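## Task

On the supply shelving's second shelf (counting the bottom shelf as the first), take the water bottle standing behind the front row and put it in the cart's top tray, upright. Every other item on that shelf must remain on that shelf, upright and not piled on another item. Afterwards open the gripper and move the robot away. The robot must not tip over or be left leaning, or the task fails. Anything that stays in place only because the robot holds it does not count as done.

## Robot and tools

Robot: a Hello Robot Stretch 3 with a single arm. It has a two-wheel base (0.33 m long, 0.34 m wide) that cannot move sideways, a lift on a mast, and a telescoping arm pointing out of the robot's RIGHT side, ending in a wrist (yaw, pitch, roll) and a gripper. To bring the gripper forward or back you drive the base. Turning on the spot pivots about the wheel midpoint, 0.05 m behind the front edge; with the arm retracted and wrist folded the swept radius is 0.28 m, and an unfolded level wrist reaches past that. Occasionally a loose object gets a short push from outside.

Cameras: head_camera and nav_camera on the head (aimed by head_pan_rad and head_tilt_rad), and wrist_camera on the gripper. Every successful execute_actions result ends with one image per camera, same order each time. An empty actions list just returns the current state and images.

Frames: base frame has its origin on the floor between the drive wheels, x forward, y left, z up. hand_pose is in this frame, at the point where closed fingertips meet. Odometry frame is the base frame at the start of the scene; base_odometry counts wheel turns only, so slip shows as travel. Heading is positive to the left, range -3.142 to 3.142.

execute_actions(actions): a list run in order. Each action is {"robot": ..., "steps": n, "until": ...}; steps is 1 to 450 control steps at 30 per second (default 1); {"steps": n} alone waits. If any action is invalid or out of range, the whole call is rejected and nothing new runs.
- base: exactly one of {"translate_m": d} (a relative drive of d metres straight ahead from the base's current spot, negative = backward, |d| at most 1) or {"rotate_rad": d} (a relative spin in place, positive = counter-clockwise/left, |d| at most 3.2). Both are offsets measured from where the base is when that command begins.
- joints: absolute targets, by name; unnamed joints keep their old target. lift_m 0 to 1.1 m (arm height); arm_m 0 to 0.52 m (extension); wrist_yaw_rad -1.345 to 4.42 (0 along the arm, positive swings toward the front, 3.0 folded over the base); wrist_pitch_rad -1.57 to 0.451 (0 level, negative tips fingers down); wrist_roll_rad -2.911 to 2.911 (0 fingers side by side, level); gripper_m -0.089 to 0.179 (larger is wider; actual fingertip gap is about 0.007 m less when nearly shut, 0.025 m less when wide, and zero below 0.007); head_pan_rad -3.953 to 1.73 (0 forward, positive left, -1.57 looks along the arm); head_tilt_rad -1.53 to 0.419 (negative looks down).
- contact_limits: {"arm_m": e}, effort percent 1 to 100 at which the arm stops; lower is gentler, too low stops instantly. Lasts until the next arm_m command.
- A list of up to 8 commands runs them one after another; {"pause_s": s} waits up to 15 s. Each waits for the previous to finish "done" (or "off_target" for base and gripper); otherwise the rest is dropped. {"stop": true} brakes everything and clears the queue.
- New commands act immediately and override the named goals; motions keep running between calls and while you think.
- until: e.g. {"robot": {"status": "ended"}} waits until nothing is moving and no queue runs; or compare fields like "lift_m": [">", 0.3] or "base_status": ["!=", "moving"]. {"any": {"status": "ended"}} fires when the first motion or queue ends.

zoom_image(camera, region): a closer look at [x0, y0, x1, y1] pixels of a camera's latest image, at most 504 by 504.

finished_scene(scene): ends the given scene (1 or 2) irreversibly and reports success; the result then gives the next task. Let everything come to rest first.

Result lines: base_status shows distance moved so far and its goal; joint_goals and joint_status per joint (moving, done, off_target, contact_stop, time_out, stopped, not_commanded, torque_fault); measured_speeds; refusals, queue (idle/running/done/dropped/stopped) and queue_left. "refused:" and "dropped:" lines name the goal and reason, counting from 0. on_its_own appears when the robot altered a goal, a joint went slack or its servo is off, a motor's rest effort is unusual, or base_tilt has drifted 3 degrees or more (7.5 while driving). motor_effort is percent per motor with peak in brackets; readings carry fixed and random error. lidar_m: 12 distances from the base origin, 30-degree sectors, first straight ahead then counter-clockwise, scanned 0.17 m above the floor; blind to clear objects. wrist_depth_mm and head_depth_mm: 7x7 grids of median depth.

Gripper: to grasp, command a value smaller than the object's width; to release, command at least 0.02 more than where the pads made contact. Neither reading nor "done" proves you hold anything; a stall guard may weaken the grip.

Speed: the base is fast (0.30 m/s, 1.9 rad/s) only when stowed: lift_m under 0.30, arm_m under 0.03, wrist_yaw_rad over 2.54; otherwise 0.10 m/s and 0.63 rad/s.

Safety: fold or unfold the wrist only with lift_m 0.32 to 0.95, wrist_pitch_rad -0.4 and roll near 0; once folded you may lower to 0.25. With yaw below -0.4 keep pitch at -0.5 or lower. Arm or lift pushing firmly triggers contact_stop and that joint goes slack. Pushing on something rigid with the gripper higher than about 0.45 m, pushing again after a contact stop, driving while gripping or hooking something fixed, or snagging furniture (worst in reverse) can tip the robot; undo the last move in small steps, free the gripper, and drop lift_m to about 0.2 if still leaning. Wrists and base have no contact stop; sustained strain can shut a wrist servo off for 10 s. Avoid drops, slams, hard hits and knocking shelf items over.

Each tool is called as name([rows], argument=value, ...), one row to a line, values as JSON.

## Session

execute_actions(actions=[])

Scene clock: 0.00 s.
robot.base_odometry: x=+0.000 y=+0.000 heading=+0.000 (m, m, rad; robot's odometry frame)
robot.turned_by_wheels: +0.000 (rad since the last result)
robot.turned_by_imu: +0.000 (rad since the last result)
robot.base_tilt: forward=+0.6 right=-0.4 (deg)
robot.lidar_m: 1.51 1.72 1.92 1.77 2.29 1.94 1.51 1.80 1.95 2.18 2.21 1.61
robot.head_depth_mm: 1940 2030 2002 2009 2005 2009 2003 / 1946 2010 1976 1990 1970 1850 1793 / 1916 1973 1948 1963 1935 1846 1782 / 1883 1925 1900 1919 1909 1819 1800 / 1874 1891 1881 1906 1874 1876 1887 / 1839 1853 1854 1872 1867 1855 1865 / 1833 1846 1822 1826 1816 1822 1822
robot.base_status: not_commanded
robot.joint_positions: lift_m=+0.536 arm_m=-0.001 wrist_yaw_rad=+3.006 wrist_pitch_rad=-0.528 wrist_roll_rad=-0.003 gripper_m=+0.037 head_pan_rad=-0.011 head_tilt_rad=-0.005
robot.joint_goals: lift_m=+0.536 arm_m=-0.001 wrist_yaw_rad=+3.006 wrist_pitch_rad=-0.528 wrist_roll_rad=-0.003 gripper_m=+0.037 head_pan_rad=-0.011 head_tilt_rad=-0.005
robot.joint_status: lift_m=not_commanded arm_m=not_commanded wrist_yaw_rad=not_commanded wrist_pitch_rad=not_commanded wrist_roll_rad=not_commanded gripper_m=not_commanded head_pan_rad=not_commanded head_tilt_rad=not_commanded
robot.measured_speeds: translate_m=+0.000 rotate_rad=+0.000 lift_m=+0.000 arm_m=+0.000 wrist_yaw_rad=+0.000 wrist_pitch_rad=+0.000 wrist_roll_rad=+0.000 head_pan_rad=+0.000 head_tilt_rad=+0.000
robot: refusals=0 queue=idle queue_left=0
robot.motor_effort: left_wheel=+0 right_wheel=+0 lift_m=+41 arm_m=+0 wrist_yaw_rad=+0 wrist_pitch_rad=+6 wrist_roll_rad=+0 gripper_m=+0 head_pan_rad=+2 head_tilt_rad=+2 (%)
robot.hand_pose: x=+0.0071 y=+0.0629 z=+0.5246 quat_wxyz=(+0.230, +0.692, +0.138, +0.670) (m; robot's base frame)
robot.wrist_depth_mm: - - - - - - - / - - - - - - - / - - - - - - - / - - - - - - - / 907 909 - 883 915 895 901 / 772 755 - 765 - 756 774 / 676 652 - 663 655 665 675
pictures: head_camera (sideways: a quarter turn clockwise sets it upright), nav_camera (sideways: a quarter turn counterclockwise sets it upright), wrist_camera
Images, in order (width x height): head_camera 896x504, nav_camera 672x504, wrist_camera 644x364.

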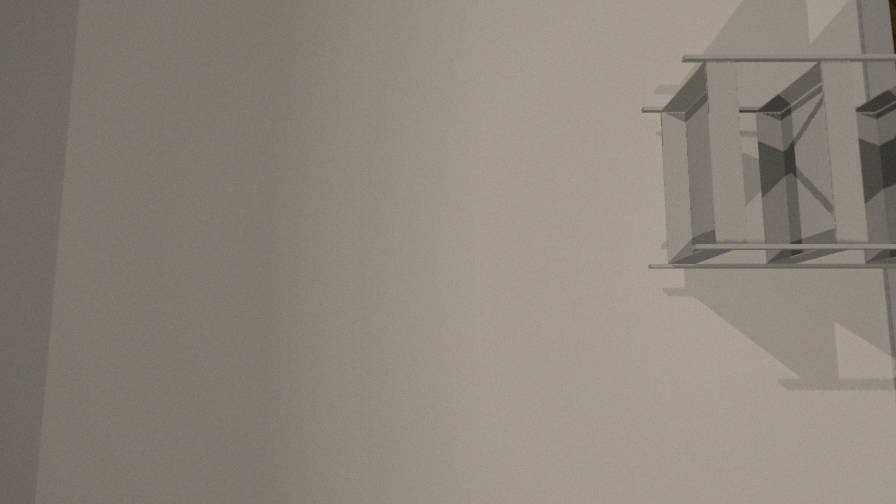

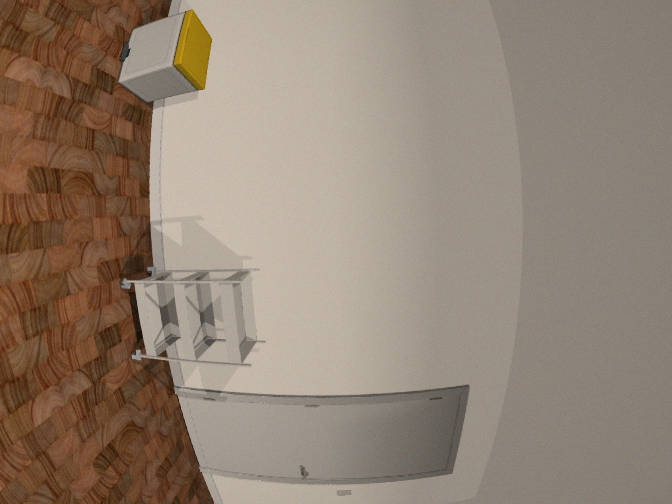

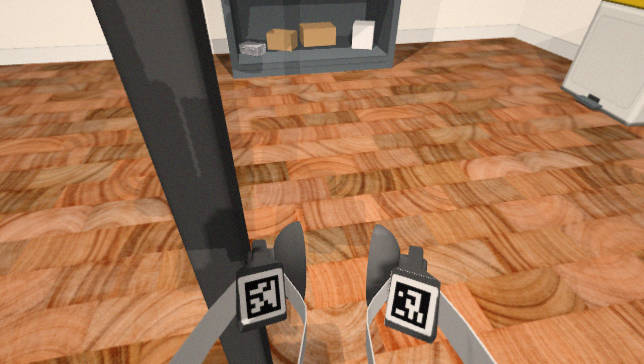

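execute_actions([
  {"robot":{"joints":{"head_pan_rad":1.5,"head_tilt_rad":-0.4,"lift_m":0.28}},"steps":450,"until":{"robot":{"status":"ended"}}},
])

Scene clock: 3.20 s.
robot.base_odometry: x=+0.000 y=+0.000 heading=+0.000 (m, m, rad; robot's odometry frame)
robot.turned_by_wheels: +0.000 (rad since the last result)
robot.turned_by_imu: +0.001 (rad since the last result)
robot.base_tilt: forward=+0.7 right=-0.3 (deg)
robot.lidar_m: 1.51 1.73 1.93 1.78 2.29 1.94 1.51 1.80 1.95 2.18 2.22 1.61
robot.head_depth_mm: 2132 2263 2442 2663 2361 1786 1452 / 1710 1846 2371 2562 2376 1791 1453 / 1897 2094 2137 2104 2197 1766 1440 / 1928 2089 2254 2167 2204 1764 1432 / 1876 2068 2205 2021 2201 1766 1433 / 1862 2007 2150 2168 2091 1774 1440 / 1819 1979 2075 2266 2330 1782 1436
robot.base_status: not_commanded
robot.joint_positions: lift_m=+0.281 arm_m=-0.001 wrist_yaw_rad=+3.006 wrist_pitch_rad=-0.528 wrist_roll_rad=-0.003 gripper_m=+0.037 head_pan_rad=+1.493 head_tilt_rad=-0.395
robot.joint_goals: lift_m=+0.280 arm_m=-0.001 wrist_yaw_rad=+3.006 wrist_pitch_rad=-0.528 wrist_roll_rad=-0.003 gripper_m=+0.037 head_pan_rad=+1.500 head_tilt_rad=-0.400
robot.joint_status: lift_m=done arm_m=not_commanded wrist_yaw_rad=not_commanded wrist_pitch_rad=not_commanded wrist_roll_rad=not_commanded gripper_m=not_commanded head_pan_rad=done head_tilt_rad=done
robot.measured_speeds: translate_m=+0.000 rotate_rad=+0.000 lift_m=+0.000 arm_m=+0.000 wrist_yaw_rad=+0.000 wrist_pitch_rad=+0.000 wrist_roll_rad=+0.000 head_pan_rad=+0.000 head_tilt_rad=+0.000
robot: refusals=0 queue=done queue_left=0
robot.motor_effort: left_wheel=+0(0) right_wheel=+1(0) lift_m=+17(42) arm_m=+0(0) wrist_yaw_rad=+0(0) wrist_pitch_rad=+6(6) wrist_roll_rad=+0(0) gripper_m=+1(0) head_pan_rad=+4(48) head_tilt_rad=-2(22) (%)
robot.hand_pose: x=+0.0071 y=+0.0629 z=+0.2695 quat_wxyz=(+0.230, +0.692, +0.138, +0.670) (m; robot's base frame)
robot.wrist_depth_mm: - - - - - - - / - - - - - - - / 814 834 830 845 817 847 828 / 650 655 653 659 658 647 664 / 548 546 - 568 558 548 552 / 481 - - - - 470 467 / - - - - 394 413 408
pictures: head_camera (sideways: a quarter turn clockwise sets it upright), nav_camera (sideways: a quarter turn counterclockwise sets it upright), wrist_camera
Images, in order (width x height): head_camera 896x504, nav_camera 672x504, wrist_camera 644x364.

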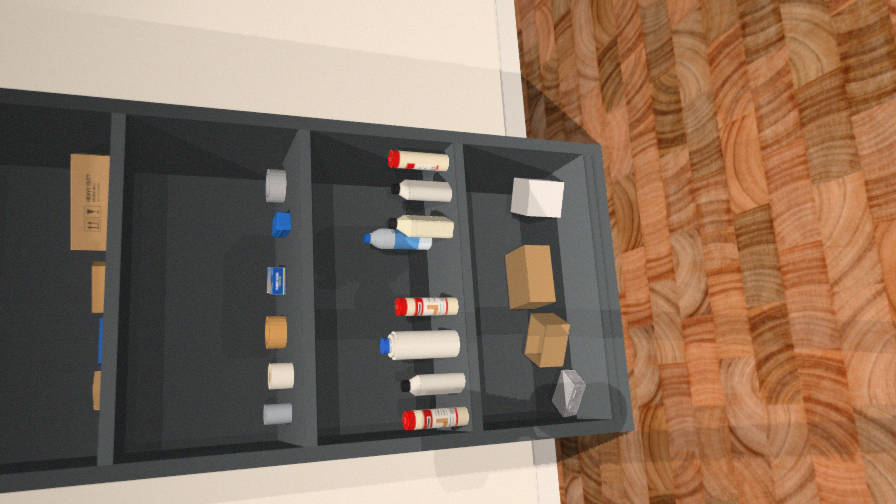

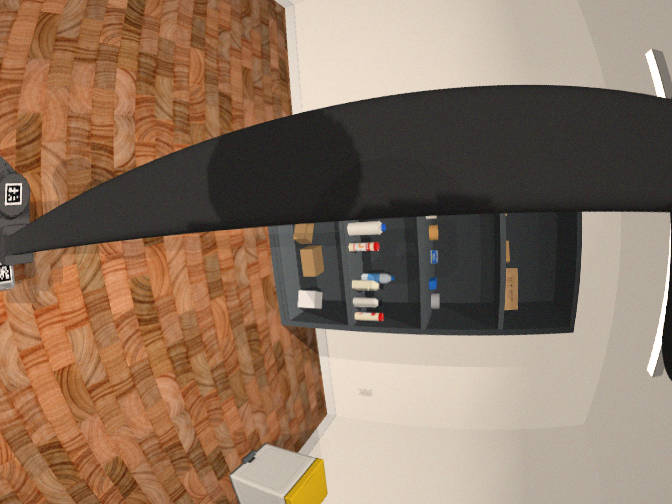

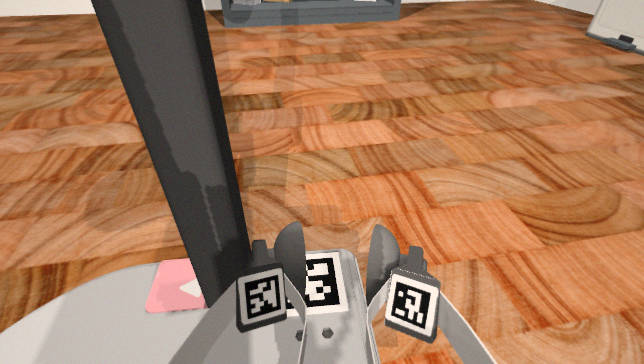

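execute_actions([
  {"robot":[{"base":{"rotate_rad":1.4}},{"base":{"translate_m":1.0}},{"base":{"rotate_rad":1.85},"joints":{"head_pan_rad":-1.57,"head_tilt_rad":-0.65}},{"joints":{"lift_m":0.5,"wrist_pitch_rad":-0.4}},{"joints":{"wrist_yaw_rad":0,"gripper_m":0.12}},{"joints":{"wrist_pitch_rad":0}}],"steps":450,"until":{"robot":{"status":"ended"}}},
  {"steps":300,"until":{"robot":{"status":"ended"}}},
])

Scene clock: 18.93 s.
robot.base_odometry: x=+0.170 y=+0.985 heading=-3.034 (m, m, rad; robot's odometry frame)
robot.turned_by_wheels: +3.250 (rad since the last result)
robot.turned_by_imu: +3.241 (rad since the last result)
robot.base_tilt: forward=+0.7 right=-0.4 (deg)
robot.lidar_m: 2.09 1.86 2.63 3.11 1.75 1.71 1.20 1.27 0.94 1.06 0.89 1.83
robot.head_depth_mm: 1083 1007 1262 1165 1247 1375 1238 / 1074 994 1333 1187 1414 1402 1232 / 1076 988 1334 1240 1511 1373 1216 / 1067 992 1335 1231 1514 1384 1227 / 1072 974 1323 1067 1504 1373 1200 / 1058 889 1326 1171 1490 1361 1222 / 1063 915 1184 1178 1196 1350 1212
robot.base_status: done (rotate_rad +1.8498 of +1.8500)
robot.joint_positions: lift_m=+0.499 arm_m=-0.001 wrist_yaw_rad=+0.002 wrist_pitch_rad=-0.027 wrist_roll_rad=-0.003 gripper_m=+0.120 head_pan_rad=-1.563 head_tilt_rad=-0.642
robot.joint_goals: lift_m=+0.500 arm_m=-0.001 wrist_yaw_rad=+0.000 wrist_pitch_rad=+0.000 wrist_roll_rad=-0.003 gripper_m=+0.120 head_pan_rad=-1.570 head_tilt_rad=-0.650
robot.joint_status: lift_m=done arm_m=not_commanded wrist_yaw_rad=done wrist_pitch_rad=done wrist_roll_rad=not_commanded gripper_m=done head_pan_rad=done head_tilt_rad=done
robot.measured_speeds: translate_m=+0.000 rotate_rad=+0.000 lift_m=+0.000 arm_m=+0.000 wrist_yaw_rad=+0.000 wrist_pitch_rad=+0.000 wrist_roll_rad=+0.000 head_pan_rad=+0.000 head_tilt_rad=+0.000
robot: refusals=0 queue=done queue_left=0
robot.motor_effort: left_wheel=-3(8) right_wheel=+3(10) lift_m=+58(60) arm_m=+0(0) wrist_yaw_rad=-1(1) wrist_pitch_rad=+13(8) wrist_roll_rad=+0(0) gripper_m=+0(94) head_pan_rad=-5(48) head_tilt_rad=-2(18) (%)
robot.hand_pose: x=-0.0210 y=-0.4000 z=+0.6071 quat_wxyz=(+0.708, +0.011, -0.706, -0.009) (m; robot's base frame)
robot.wrist_depth_mm: - 645 945 906 890 825 570 / - 659 992 981 975 884 598 / - 614 611 - - 789 590 / - 608 626 754 757 634 606 / - 629 - - - 686 612 / - 661 - - - - 652 / - 773 870 878 921 785 -
pictures: head_camera (sideways: a quarter turn clockwise sets it upright), nav_camera (sideways: a quarter turn counterclockwise sets it upright), wrist_camera
Images, in order (width x height): head_camera 896x504, nav_camera 672x504, wrist_camera 644x364.

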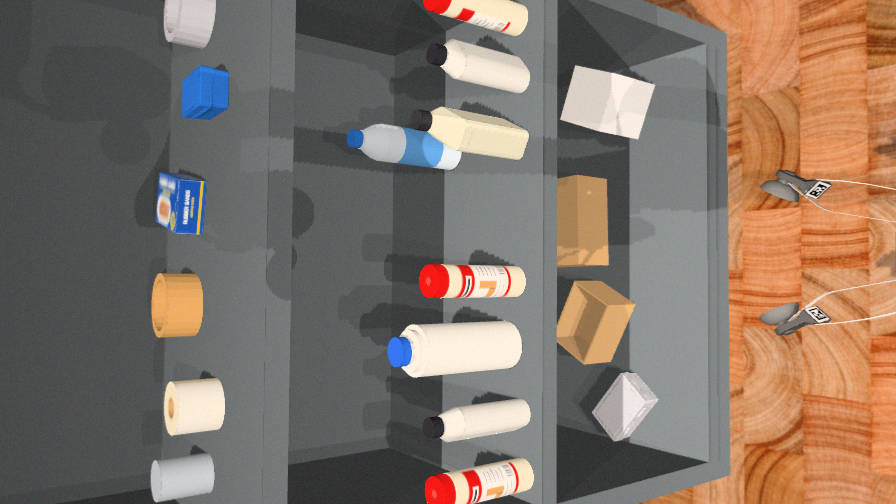

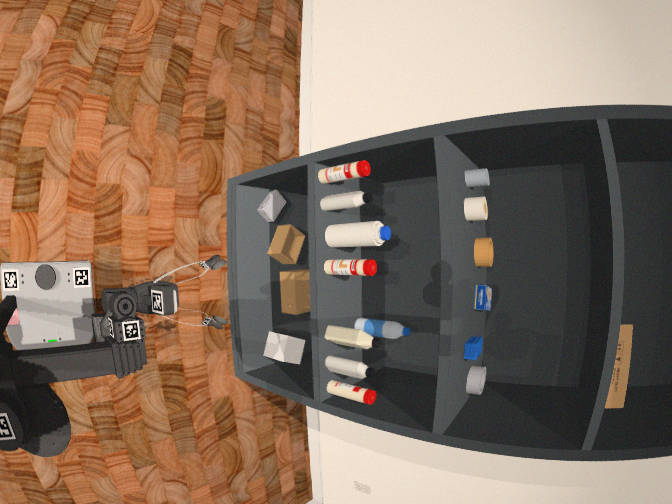

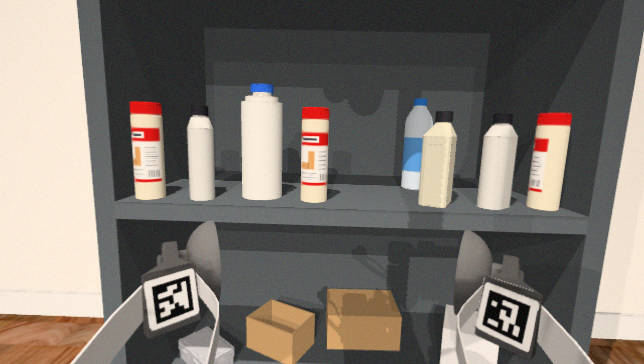

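execute_actions([
  {"robot":[{"base":{"rotate_rad":-1.29},"joints":{"lift_m":0.72,"wrist_pitch_rad":-0.45}},{"base":{"translate_m":0.255}},{"base":{"rotate_rad":0.94},"joints":{"head_tilt_rad":-0.8}},{"joints":{"arm_m":0.15}}],"steps":450,"until":{"robot":{"status":"ended"}}},
])

Scene clock: 31.00 s.
robot.base_odometry: x=+0.073 y=+1.221 heading=+2.900 (m, m, rad; robot's odometry frame)
robot.turned_by_wheels: -0.350 (rad since the last result)
robot.turned_by_imu: -0.346 (rad since the last result)
robot.base_tilt: forward=+0.6 right=-0.4 (deg)
robot.lidar_m: 1.84 1.88 1.90 2.98 3.37 1.93 1.29 1.29 0.79 0.82 0.69 0.64
robot.head_depth_mm: 750 729 871 1703 1547 1353 - / 838 720 1010 1019 - - 1160 / 925 682 1225 1017 - 1288 1154 / 915 677 1199 1019 - 1287 1162 / 884 672 1197 1060 1332 1262 1160 / 848 666 1153 1029 914 1246 1155 / 833 658 1101 1000 877 1215 1150
robot.base_status: done (rotate_rad +0.9398 of +0.9400)
robot.joint_positions: lift_m=+0.719 arm_m=+0.150 wrist_yaw_rad=+0.001 wrist_pitch_rad=-0.463 wrist_roll_rad=-0.003 gripper_m=+0.120 head_pan_rad=-1.563 head_tilt_rad=-0.790
robot.joint_goals: lift_m=+0.720 arm_m=+0.150 wrist_yaw_rad=+0.000 wrist_pitch_rad=-0.450 wrist_roll_rad=-0.003 gripper_m=+0.120 head_pan_rad=-1.570 head_tilt_rad=-0.800
robot.joint_status: lift_m=done arm_m=done wrist_yaw_rad=done wrist_pitch_rad=done wrist_roll_rad=not_commanded gripper_m=done head_pan_rad=done head_tilt_rad=done
robot.measured_speeds: translate_m=+0.000 rotate_rad=+0.000 lift_m=+0.000 arm_m=+0.000 wrist_yaw_rad=+0.000 wrist_pitch_rad=+0.000 wrist_roll_rad=+0.000 head_pan_rad=+0.000 head_tilt_rad=+0.000
robot: refusals=0 queue=done queue_left=0
robot.motor_effort: left_wheel=-3(5) right_wheel=+3(6) lift_m=+58(58) arm_m=+3(7) wrist_yaw_rad=-1(2) wrist_pitch_rad=+6(11) wrist_roll_rad=+0(0) gripper_m=+0(0) head_pan_rad=-3(3) head_tilt_rad=-3(14) (%)
robot.hand_pose: x=-0.0214 y=-0.5132 z=+0.7220 quat_wxyz=(+0.690, +0.163, -0.687, -0.162) (m; robot's base frame)
robot.wrist_depth_mm: 505 538 576 635 643 448 345 / 541 587 631 666 664 460 351 / 585 632 669 494 616 374 364 / 522 265 556 509 370 414 408 / 305 278 464 439 416 441 - / 305 333 377 382 396 - - / 312 319 338 774 741 646 904
pictures: head_camera (sideways: a quarter turn clockwise sets it upright), nav_camera (sideways: a quarter turn counterclockwise sets it upright), wrist_camera
Images, in order (width x height): head_camera 896x504, nav_camera 672x504, wrist_camera 644x364.

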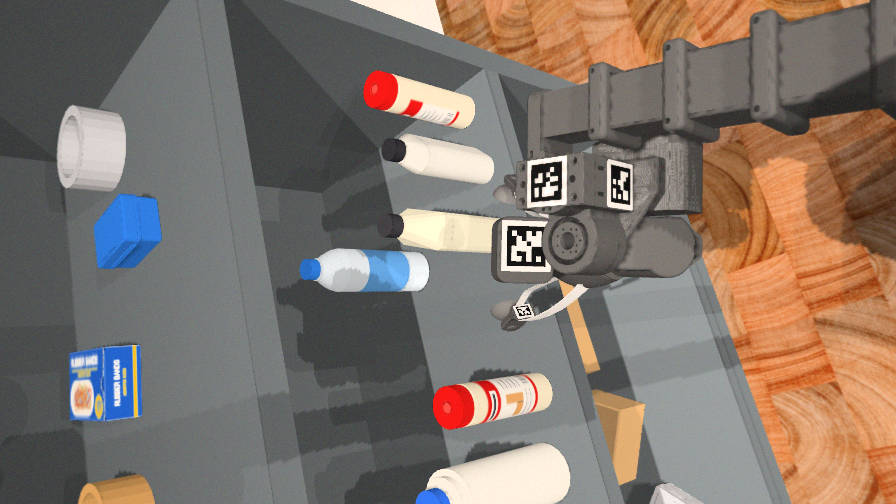

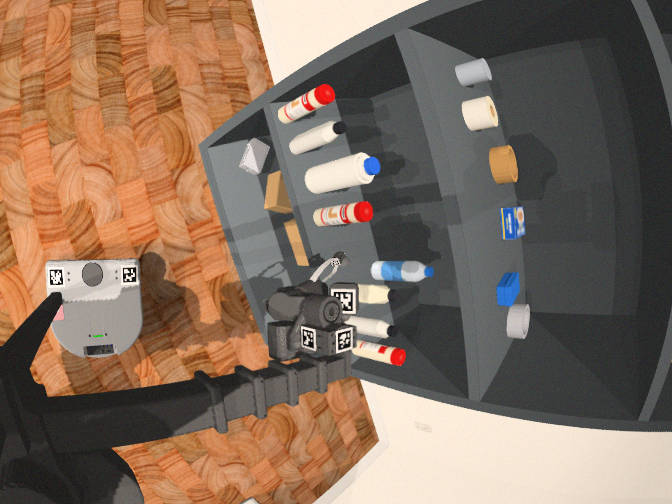

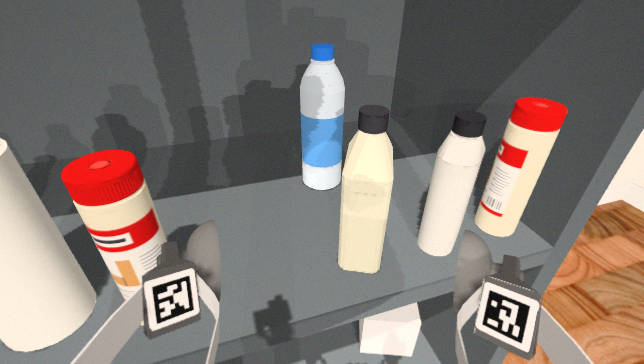

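execute_actions([
  {"robot":[{"base":{"translate_m":0.025},"joints":{"wrist_pitch_rad":-0.15}},{"joints":{"lift_m":0.66}},{"joints":{"arm_m":0.29},"contact_limits":{"arm_m":20}}],"steps":450,"until":{"robot":{"status":"ended"}}},
])

Scene clock: 35.90 s.
robot.base_odometry: x=+0.049 y=+1.227 heading=+2.900 (m, m, rad; robot's odometry frame)
robot.turned_by_wheels: +0.000 (rad since the last result)
robot.turned_by_imu: +0.001 (rad since the last result)
robot.base_tilt: forward=+0.7 right=-0.3 (deg)
robot.lidar_m: 1.82 1.88 1.86 2.94 3.37 1.96 1.31 1.31 0.80 0.82 0.64 0.62
robot.head_depth_mm: 784 729 893 1011 1508 1332 1185 / 847 720 1069 1002 1227 - - / 926 683 1246 1102 1376 1300 1155 / 911 675 1178 - 1375 1287 1160 / 874 671 1186 1059 960 1255 1154 / 847 666 1140 1022 910 1236 1156 / 825 662 1092 804 876 1213 1144
robot.base_status: done (translate_m +0.0250 of +0.0250)
robot.joint_positions: lift_m=+0.661 arm_m=+0.290 wrist_yaw_rad=+0.001 wrist_pitch_rad=-0.175 wrist_roll_rad=-0.003 gripper_m=+0.120 head_pan_rad=-1.563 head_tilt_rad=-0.790
robot.joint_goals: lift_m=+0.660 arm_m=+0.290 wrist_yaw_rad=+0.000 wrist_pitch_rad=-0.150 wrist_roll_rad=-0.003 gripper_m=+0.120 head_pan_rad=-1.570 head_tilt_rad=-0.800
robot.joint_status: lift_m=done arm_m=done wrist_yaw_rad=done wrist_pitch_rad=done wrist_roll_rad=not_commanded gripper_m=done head_pan_rad=done head_tilt_rad=done
robot.measured_speeds: translate_m=+0.000 rotate_rad=+0.000 lift_m=+0.000 arm_m=+0.000 wrist_yaw_rad=+0.000 wrist_pitch_rad=+0.000 wrist_roll_rad=+0.000 head_pan_rad=+0.000 head_tilt_rad=+0.000
robot: refusals=0 queue=done queue_left=0
robot.motor_effort: left_wheel=-2(4) right_wheel=+3(6) lift_m=+17(59) arm_m=+3(1) wrist_yaw_rad=+0(1) wrist_pitch_rad=+12(13) wrist_roll_rad=+0(0) gripper_m=+0(0) head_pan_rad=-4(4) head_tilt_rad=-3(4) (%)
robot.contact_limits: arm_m 20 (drawing in: default 20, maximum 32; extending or still: default 27, maximum 45)
robot.hand_pose: x=-0.0213 y=-0.6828 z=+0.7311 quat_wxyz=(+0.706, +0.062, -0.703, -0.062) (m; robot's base frame)
robot.wrist_depth_mm: 400 427 461 497 534 419 321 / 411 435 477 517 553 420 326 / 429 466 498 540 588 433 330 / 446 481 525 538 617 436 329 / 470 500 544 340 598 436 328 / 461 477 462 361 213 - 212 / 369 359 373 360 193 288 201
pictures: head_camera (sideways: a quarter turn clockwise sets it upright), nav_camera (sideways: a quarter turn counterclockwise sets it upright), wrist_camera
Images, in order (width x height): head_camera 896x504, nav_camera 672x504, wrist_camera 644x364.

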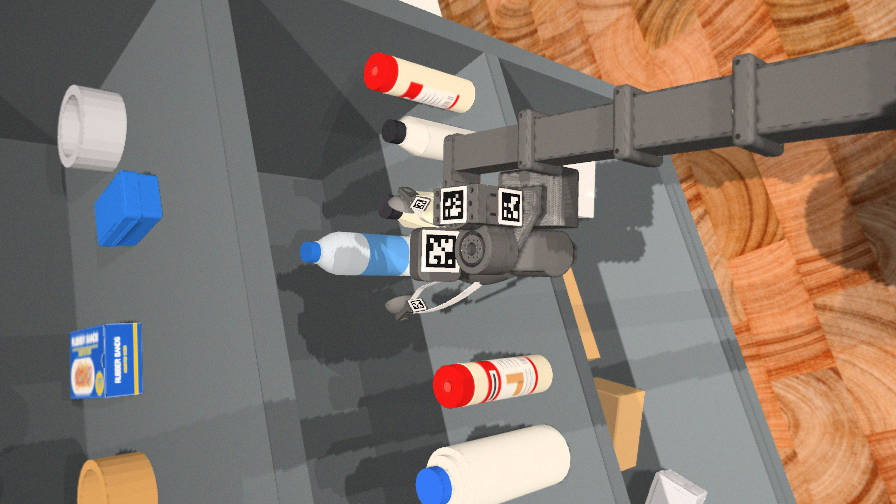

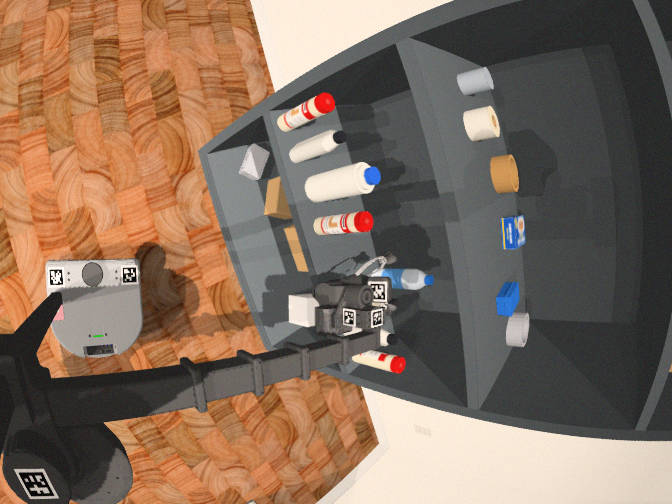

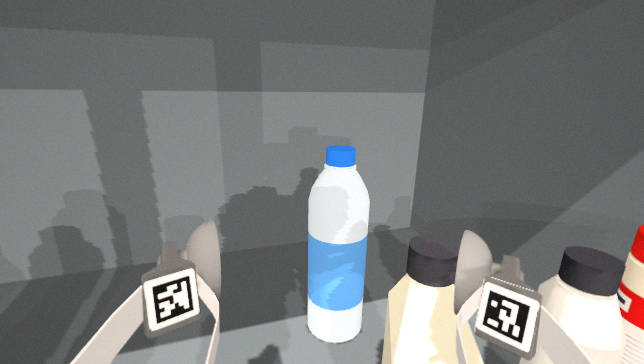

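execute_actions([
  {"robot":[{"joints":{"arm_m":0.4}},{"base":{"translate_m":0.065},"joints":{"wrist_yaw_rad":-0.3}},{"joints":{"wrist_pitch_rad":-0.42,"arm_m":0.44}}],"steps":450,"until":{"robot":{"status":"ended"}}},
])

Scene clock: 41.33 s.
robot.base_odometry: x=-0.014 y=+1.243 heading=+2.900 (m, m, rad; robot's odometry frame)
robot.turned_by_wheels: +0.000 (rad since the last result)
robot.turned_by_imu: +0.001 (rad since the last result)
robot.base_tilt: forward=+0.6 right=-0.3 (deg)
robot.lidar_m: 1.78 1.93 1.82 2.85 3.42 2.02 1.38 1.37 0.83 0.81 0.58 1.13
robot.head_depth_mm: 841 725 982 1019 1349 1330 1186 / 930 687 1192 982 1321 - - / 924 685 1242 1012 1376 1308 1159 / 890 676 1195 1012 1339 1267 1166 / 851 669 1171 1031 917 1252 1150 / 836 663 1105 1006 881 1228 1150 / 800 659 562 1013 850 1208 1131
robot.base_status: done (translate_m +0.0650 of +0.0650)
robot.joint_positions: lift_m=+0.661 arm_m=+0.440 wrist_yaw_rad=-0.299 wrist_pitch_rad=-0.432 wrist_roll_rad=-0.008 gripper_m=+0.120 head_pan_rad=-1.563 head_tilt_rad=-0.790
robot.joint_goals: lift_m=+0.660 arm_m=+0.440 wrist_yaw_rad=-0.300 wrist_pitch_rad=-0.420 wrist_roll_rad=-0.008 gripper_m=+0.120 head_pan_rad=-1.570 head_tilt_rad=-0.800
robot.joint_status: lift_m=done arm_m=done wrist_yaw_rad=done wrist_pitch_rad=done wrist_roll_rad=not_commanded gripper_m=done head_pan_rad=done head_tilt_rad=done
robot.measured_speeds: translate_m=+0.000 rotate_rad=+0.000 lift_m=+0.000 arm_m=+0.000 wrist_yaw_rad=+0.000 wrist_pitch_rad=+0.000 wrist_roll_rad=+0.000 head_pan_rad=+0.000 head_tilt_rad=+0.000
robot: refusals=0 queue=done queue_left=0
robot.motor_effort: left_wheel=-2(4) right_wheel=+3(8) lift_m=+18(19) arm_m=+3(5) wrist_yaw_rad=-1(4) wrist_pitch_rad=+6(18) wrist_roll_rad=+2(4) gripper_m=+0(1) head_pan_rad=-4(4) head_tilt_rad=-3(4) (%)
robot.hand_pose: x=-0.0870 y=-0.7974 z=+0.6701 quat_wxyz=(+0.663, +0.049, -0.702, -0.253) (m; robot's base frame)
robot.wrist_depth_mm: 271 299 345 404 401 318 263 / 284 321 372 183 423 331 273 / 298 340 392 180 446 345 283 / 319 366 422 186 458 366 295 / 338 365 385 208 387 370 309 / 313 322 321 238 323 - 308 / 270 263 272 263 273 263 111
pictures: head_camera (sideways: a quarter turn clockwise sets it upright), nav_camera (sideways: a quarter turn counterclockwise sets it upright), wrist_camera
Images, in order (width x height): head_camera 896x504, nav_camera 672x504, wrist_camera 644x364.

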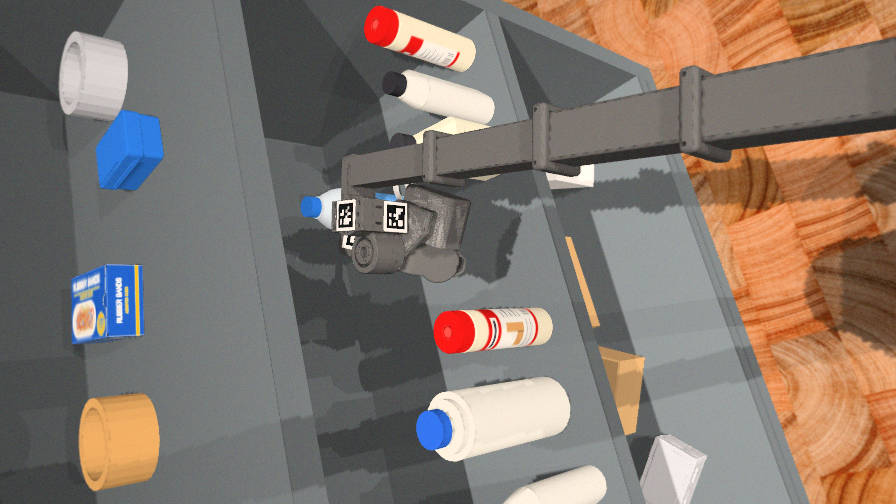

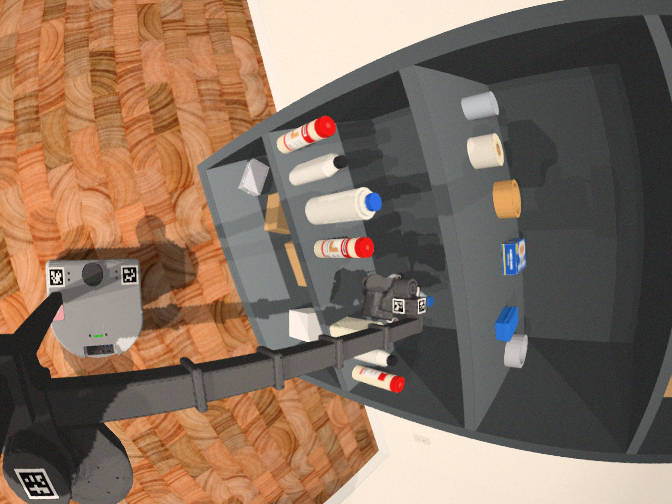

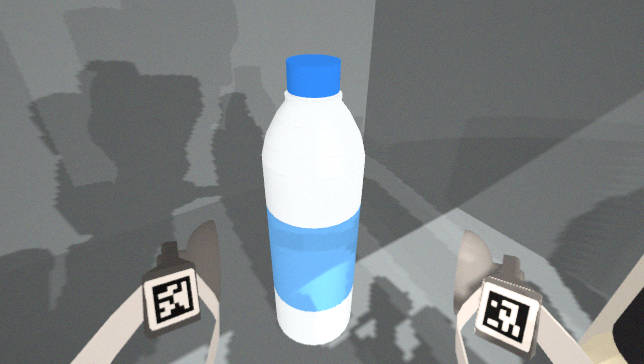

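execute_actions([
  {"robot":[{"joints":{"arm_m":0.505,"lift_m":0.635}},{"joints":{"gripper_m":0.07}}],"steps":450,"until":{"robot":{"status":"ended"}}},
])

Scene clock: 44.00 s.
robot.base_odometry: x=-0.014 y=+1.243 heading=+2.900 (m, m, rad; robot's odometry frame)
robot.turned_by_wheels: +0.000 (rad since the last result)
robot.turned_by_imu: +0.000 (rad since the last result)
robot.base_tilt: forward=+0.7 right=-0.3 (deg)
robot.lidar_m: 1.78 1.93 1.82 2.85 3.41 2.02 1.37 1.37 0.82 0.81 0.58 1.13
robot.head_depth_mm: 846 725 984 1020 1351 1344 1169 / 924 690 1185 963 1355 - - / 922 682 1243 1028 1388 1303 1158 / 885 676 1191 1028 1344 1275 1162 / 847 670 1174 1035 919 1248 1150 / 839 666 1113 997 888 1231 1145 / 802 657 562 1025 848 1209 1131
robot.base_status: done (translate_m +0.0650 of +0.0650)
robot.joint_positions: lift_m=+0.636 arm_m=+0.505 wrist_yaw_rad=-0.304 wrist_pitch_rad=-0.434 wrist_roll_rad=-0.008 gripper_m=+0.070 head_pan_rad=-1.563 head_tilt_rad=-0.790
robot.joint_goals: lift_m=+0.635 arm_m=+0.505 wrist_yaw_rad=-0.300 wrist_pitch_rad=-0.420 wrist_roll_rad=-0.008 gripper_m=+0.070 head_pan_rad=-1.570 head_tilt_rad=-0.800
robot.joint_status: lift_m=done arm_m=done wrist_yaw_rad=done wrist_pitch_rad=done wrist_roll_rad=not_commanded gripper_m=done head_pan_rad=done head_tilt_rad=done
robot.measured_speeds: translate_m=+0.000 rotate_rad=+0.000 lift_m=+0.000 arm_m=+0.000 wrist_yaw_rad=+0.000 wrist_pitch_rad=+0.000 wrist_roll_rad=+0.000 head_pan_rad=+0.000 head_tilt_rad=+0.000
robot: refusals=0 queue=done queue_left=0
robot.motor_effort: left_wheel=-3(3) right_wheel=+4(5) lift_m=+17(19) arm_m=+3(6) wrist_yaw_rad=+2(3) wrist_pitch_rad=+6(6) wrist_roll_rad=+2(2) gripper_m=-1(94) head_pan_rad=-3(5) head_tilt_rad=-4(3) (%)
robot.hand_pose: x=-0.0881 y=-0.8619 z=+0.6449 quat_wxyz=(+0.662, +0.047, -0.703, -0.255) (m; robot's base frame)
robot.wrist_depth_mm: 225 250 288 324 357 295 245 / 239 266 311 111 366 312 255 / 251 283 333 112 365 324 265 / 265 302 357 113 123 341 273 / 284 314 359 123 133 334 285 / 285 286 - 139 144 290 282 / 244 244 238 160 235 248 249
pictures: head_camera (sideways: a quarter turn clockwise sets it upright), nav_camera (sideways: a quarter turn counterclockwise sets it upright), wrist_camera
Images, in order (width x height): head_camera 896x504, nav_camera 672x504, wrist_camera 644x364.

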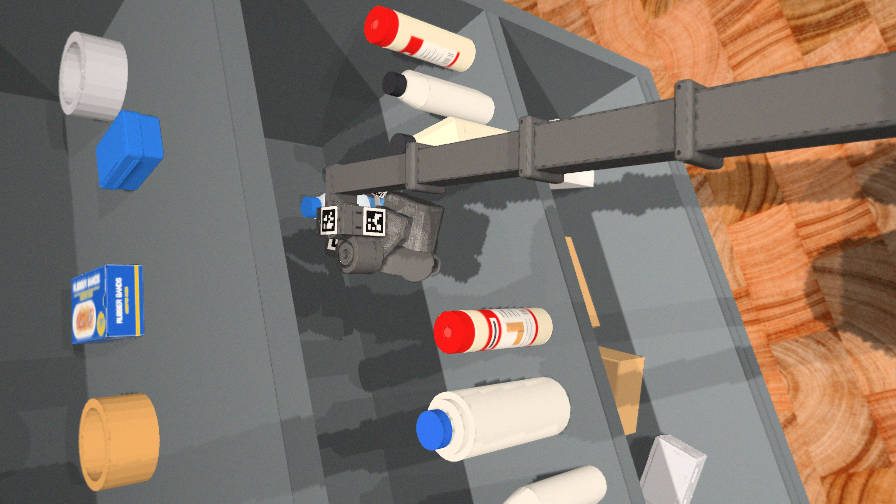

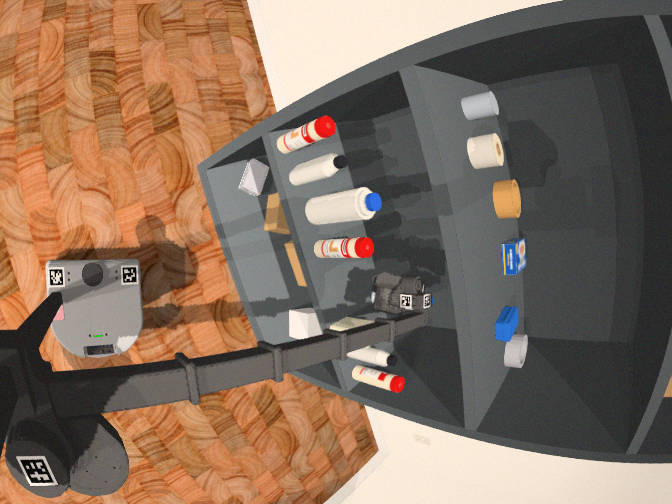

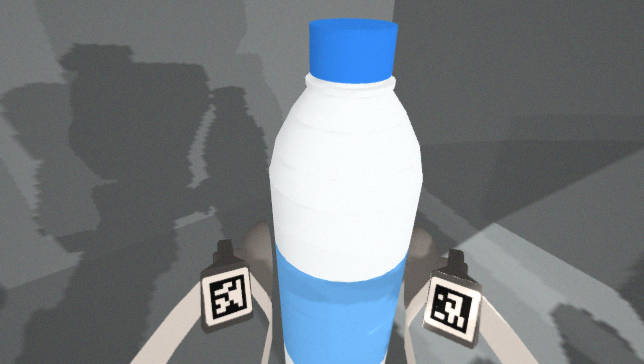

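execute_actions([
  {"robot":[{"joints":{"arm_m":0.497}},{"joints":{"gripper_m":-0.01}},{"joints":{"lift_m":0.67}},{"joints":{"wrist_yaw_rad":-0.07}},{"joints":{"arm_m":0.02}}],"steps":450,"until":{"robot":{"status":"ended"}}},
])

Scene clock: 52.27 s.
robot.base_odometry: x=-0.014 y=+1.243 heading=+2.900 (m, m, rad; robot's odometry frame)
robot.turned_by_wheels: +0.000 (rad since the last result)
robot.turned_by_imu: +0.002 (rad since the last result)
robot.base_tilt: forward=+0.6 right=-0.3 (deg)
robot.lidar_m: 1.78 1.93 1.81 2.85 3.40 2.02 1.37 1.38 0.83 0.81 0.58 1.13
robot.head_depth_mm: 846 723 981 1021 1354 1325 1187 / 932 690 1191 948 1363 1333 - / 922 683 1246 1015 1354 1316 - / 889 676 1203 1062 918 - - / 853 670 1165 1035 923 1254 1147 / 838 665 1110 995 885 1229 1150 / 801 659 563 1023 849 1199 1132
robot.base_status: done (translate_m +0.0650 of +0.0650)
robot.joint_positions: lift_m=+0.669 arm_m=+0.020 wrist_yaw_rad=-0.070 wrist_pitch_rad=-0.482 wrist_roll_rad=-0.007 gripper_m=+0.001 head_pan_rad=-1.563 head_tilt_rad=-0.790
robot.joint_goals: lift_m=+0.670 arm_m=+0.020 wrist_yaw_rad=-0.070 wrist_pitch_rad=-0.420 wrist_roll_rad=-0.007 gripper_m=+0.000 head_pan_rad=-1.570 head_tilt_rad=-0.800
robot.joint_status: lift_m=done arm_m=done wrist_yaw_rad=done wrist_pitch_rad=done wrist_roll_rad=not_commanded gripper_m=done head_pan_rad=done head_tilt_rad=done
robot.measured_speeds: translate_m=+0.000 rotate_rad=+0.000 lift_m=+0.000 arm_m=+0.000 wrist_yaw_rad=+0.000 wrist_pitch_rad=+0.000 wrist_roll_rad=+0.000 head_pan_rad=+0.000 head_tilt_rad=+0.000
robot: refusals=0 queue=done queue_left=0
robot.on_its_own: gripper_m is held at +0.000, not at your -0.010, by its stall guard, which is not easing now
robot.motor_effort: left_wheel=-2(3) right_wheel=+3(4) lift_m=+63(64) arm_m=-2(4) wrist_yaw_rad=+0(2) wrist_pitch_rad=+29(30) wrist_roll_rad=+2(2) gripper_m=-23(100) head_pan_rad=-4(4) head_tilt_rad=-3(3) (%)
robot.hand_pose: x=-0.0367 y=-0.3806 z=+0.6678 quat_wxyz=(+0.683, +0.145, -0.689, -0.193) (m; robot's base frame)
robot.wrist_depth_mm: 281 606 676 704 718 527 457 / 293 318 334 125 403 481 - / 532 330 368 123 414 526 - / 447 365 411 126 454 580 - / 340 365 382 137 787 733 - / 329 816 836 149 156 948 995 / 602 697 714 165 763 833 842
pictures: head_camera (sideways: a quarter turn clockwise sets it upright), nav_camera (sideways: a quarter turn counterclockwise sets it upright), wrist_camera
Images, in order (width x height): head_camera 896x504, nav_camera 672x504, wrist_camera 644x364.

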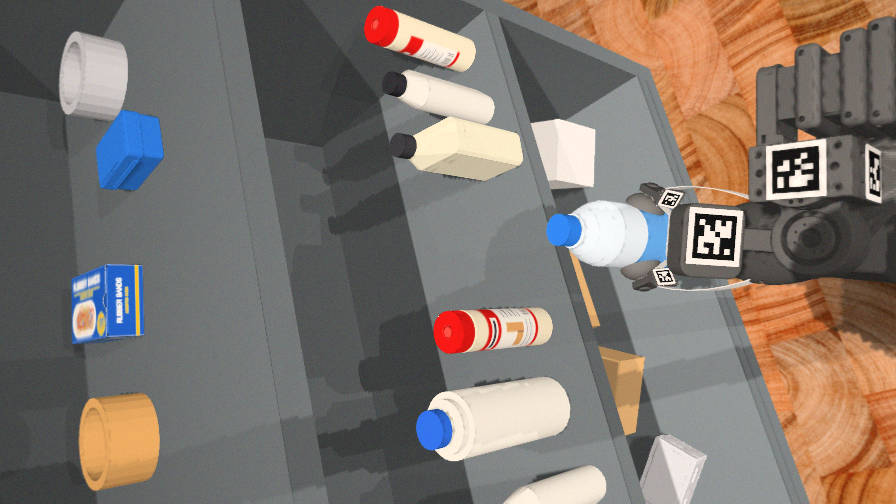

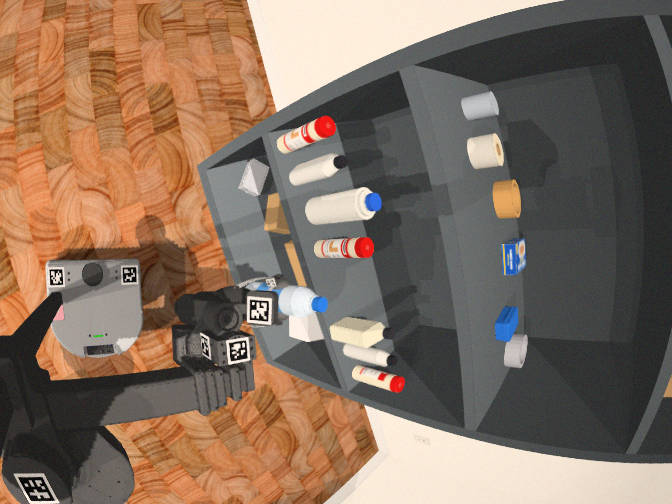

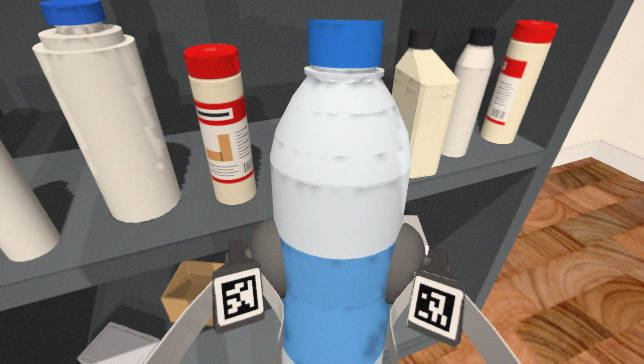

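execute_actions([
  {"robot":[{"base":{"rotate_rad":-0.74}},{"base":{"translate_m":-1},"joints":{"lift_m":0.95,"wrist_pitch_rad":-0.37,"wrist_yaw_rad":0}},{"base":{"translate_m":-0.73}},{"base":{"rotate_rad":-0.56}},{"joints":{"arm_m":0.25}}],"steps":450,"until":{"robot":{"status":"ended"}}},
  {"steps":450,"until":{"robot":{"status":"ended"}}},
])

Scene clock: 65.70 s.
robot.base_odometry: x=+0.542 y=+0.411 heading=+2.160 (m, m, rad; robot's odometry frame)
robot.turned_by_wheels: -0.740 (rad since the last result)
robot.turned_by_imu: -0.737 (rad since the last result)
robot.base_tilt: forward=+0.7 right=-0.3 (deg)
robot.lidar_m: 1.57 2.51 2.08 2.46 2.97 2.53 1.37 1.09 1.35 1.05 1.25 1.43
robot.head_depth_mm: 1162 1291 1446 - - - 1154 / 1213 1353 1526 - - - 1171 / 1273 1429 1589 - - - 1157 / 1320 1507 434 - - 1283 1164 / 1396 1596 1451 1473 1533 1318 1161 / 1469 1683 1454 1609 1515 1310 1149 / 1537 1796 2021 1744 1503 1303 1151
robot.base_status: done (translate_m -1.0000 of -1.0000)
robot.joint_positions: lift_m=+0.949 arm_m=+0.020 wrist_yaw_rad=+0.000 wrist_pitch_rad=-0.441 wrist_roll_rad=-0.007 gripper_m=+0.001 head_pan_rad=-1.563 head_tilt_rad=-0.790
robot.joint_goals: lift_m=+0.950 arm_m=+0.020 wrist_yaw_rad=+0.000 wrist_pitch_rad=-0.370 wrist_roll_rad=-0.007 gripper_m=+0.000 head_pan_rad=-1.570 head_tilt_rad=-0.800
robot.joint_status: lift_m=done arm_m=done wrist_yaw_rad=done wrist_pitch_rad=off_target wrist_roll_rad=not_commanded gripper_m=done head_pan_rad=done head_tilt_rad=done
robot.measured_speeds: translate_m=+0.000 rotate_rad=+0.000 lift_m=+0.000 arm_m=+0.000 wrist_yaw_rad=+0.000 wrist_pitch_rad=+0.000 wrist_roll_rad=+0.000 head_pan_rad=+0.000 head_tilt_rad=+0.000
robot: refusals=0 queue=dropped queue_left=0
robot.on_its_own: gripper_m is held at +0.000, not at your -0.010, by its stall guard, which is not easing now; wrist_pitch_rad is at rest, and its effort (+34) is outside its rest range (-20 to +32)
robot.motor_effort: left_wheel=+3(6) right_wheel=-2(6) lift_m=+63(67) arm_m=-2(2) wrist_yaw_rad=+0(2) wrist_pitch_rad=+34(35) wrist_roll_rad=+2(2) gripper_m=-23(23) head_pan_rad=-3(3) head_tilt_rad=-2(2) (%)
robot.hand_pose: x=-0.0215 y=-0.3866 z=+0.9567 quat_wxyz=(+0.693, +0.156, -0.687, -0.155) (m; robot's base frame)
robot.wrist_depth_mm: - - - - - 913 824 / - - - 128 - 961 862 / - - - 125 - - 931 / - - - 128 - - 980 / - - - 138 - - - / - - - 149 155 - - / - - - 163 - - -
pictures: head_camera (sideways: a quarter turn clockwise sets it upright), nav_camera (sideways: a quarter turn counterclockwise sets it upright), wrist_camera
dropped: robot: command 1 of its queue: wrist_pitch_rad: off_target
Images, in order (width x height): head_camera 896x504, nav_camera 672x504, wrist_camera 644x364.

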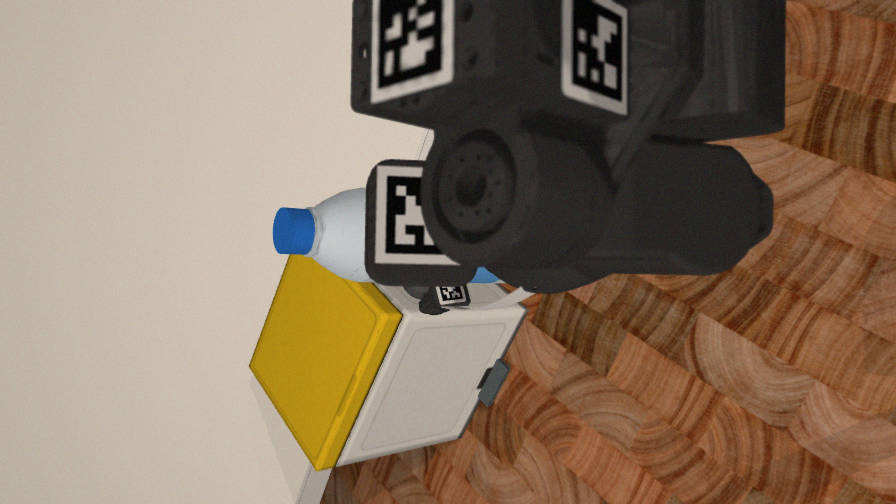

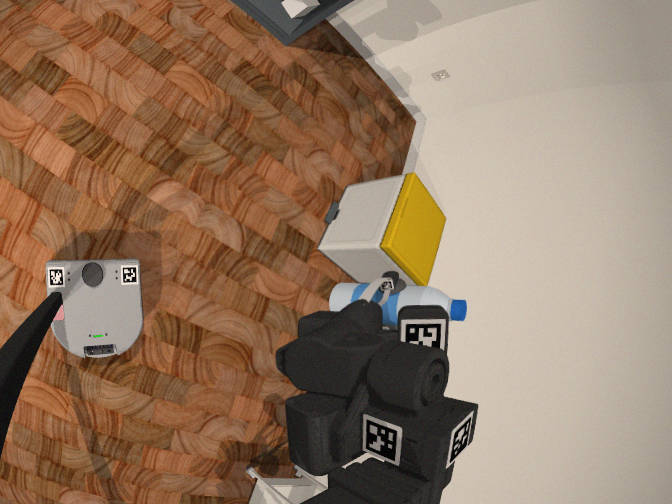

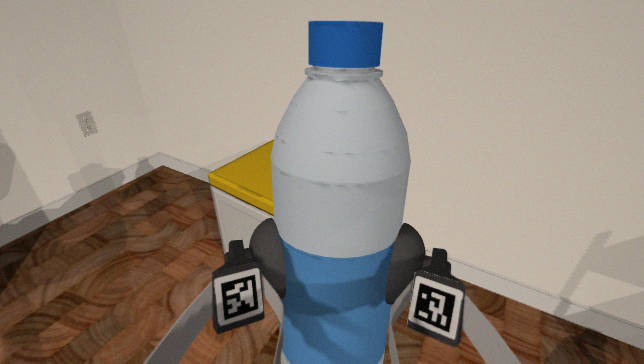

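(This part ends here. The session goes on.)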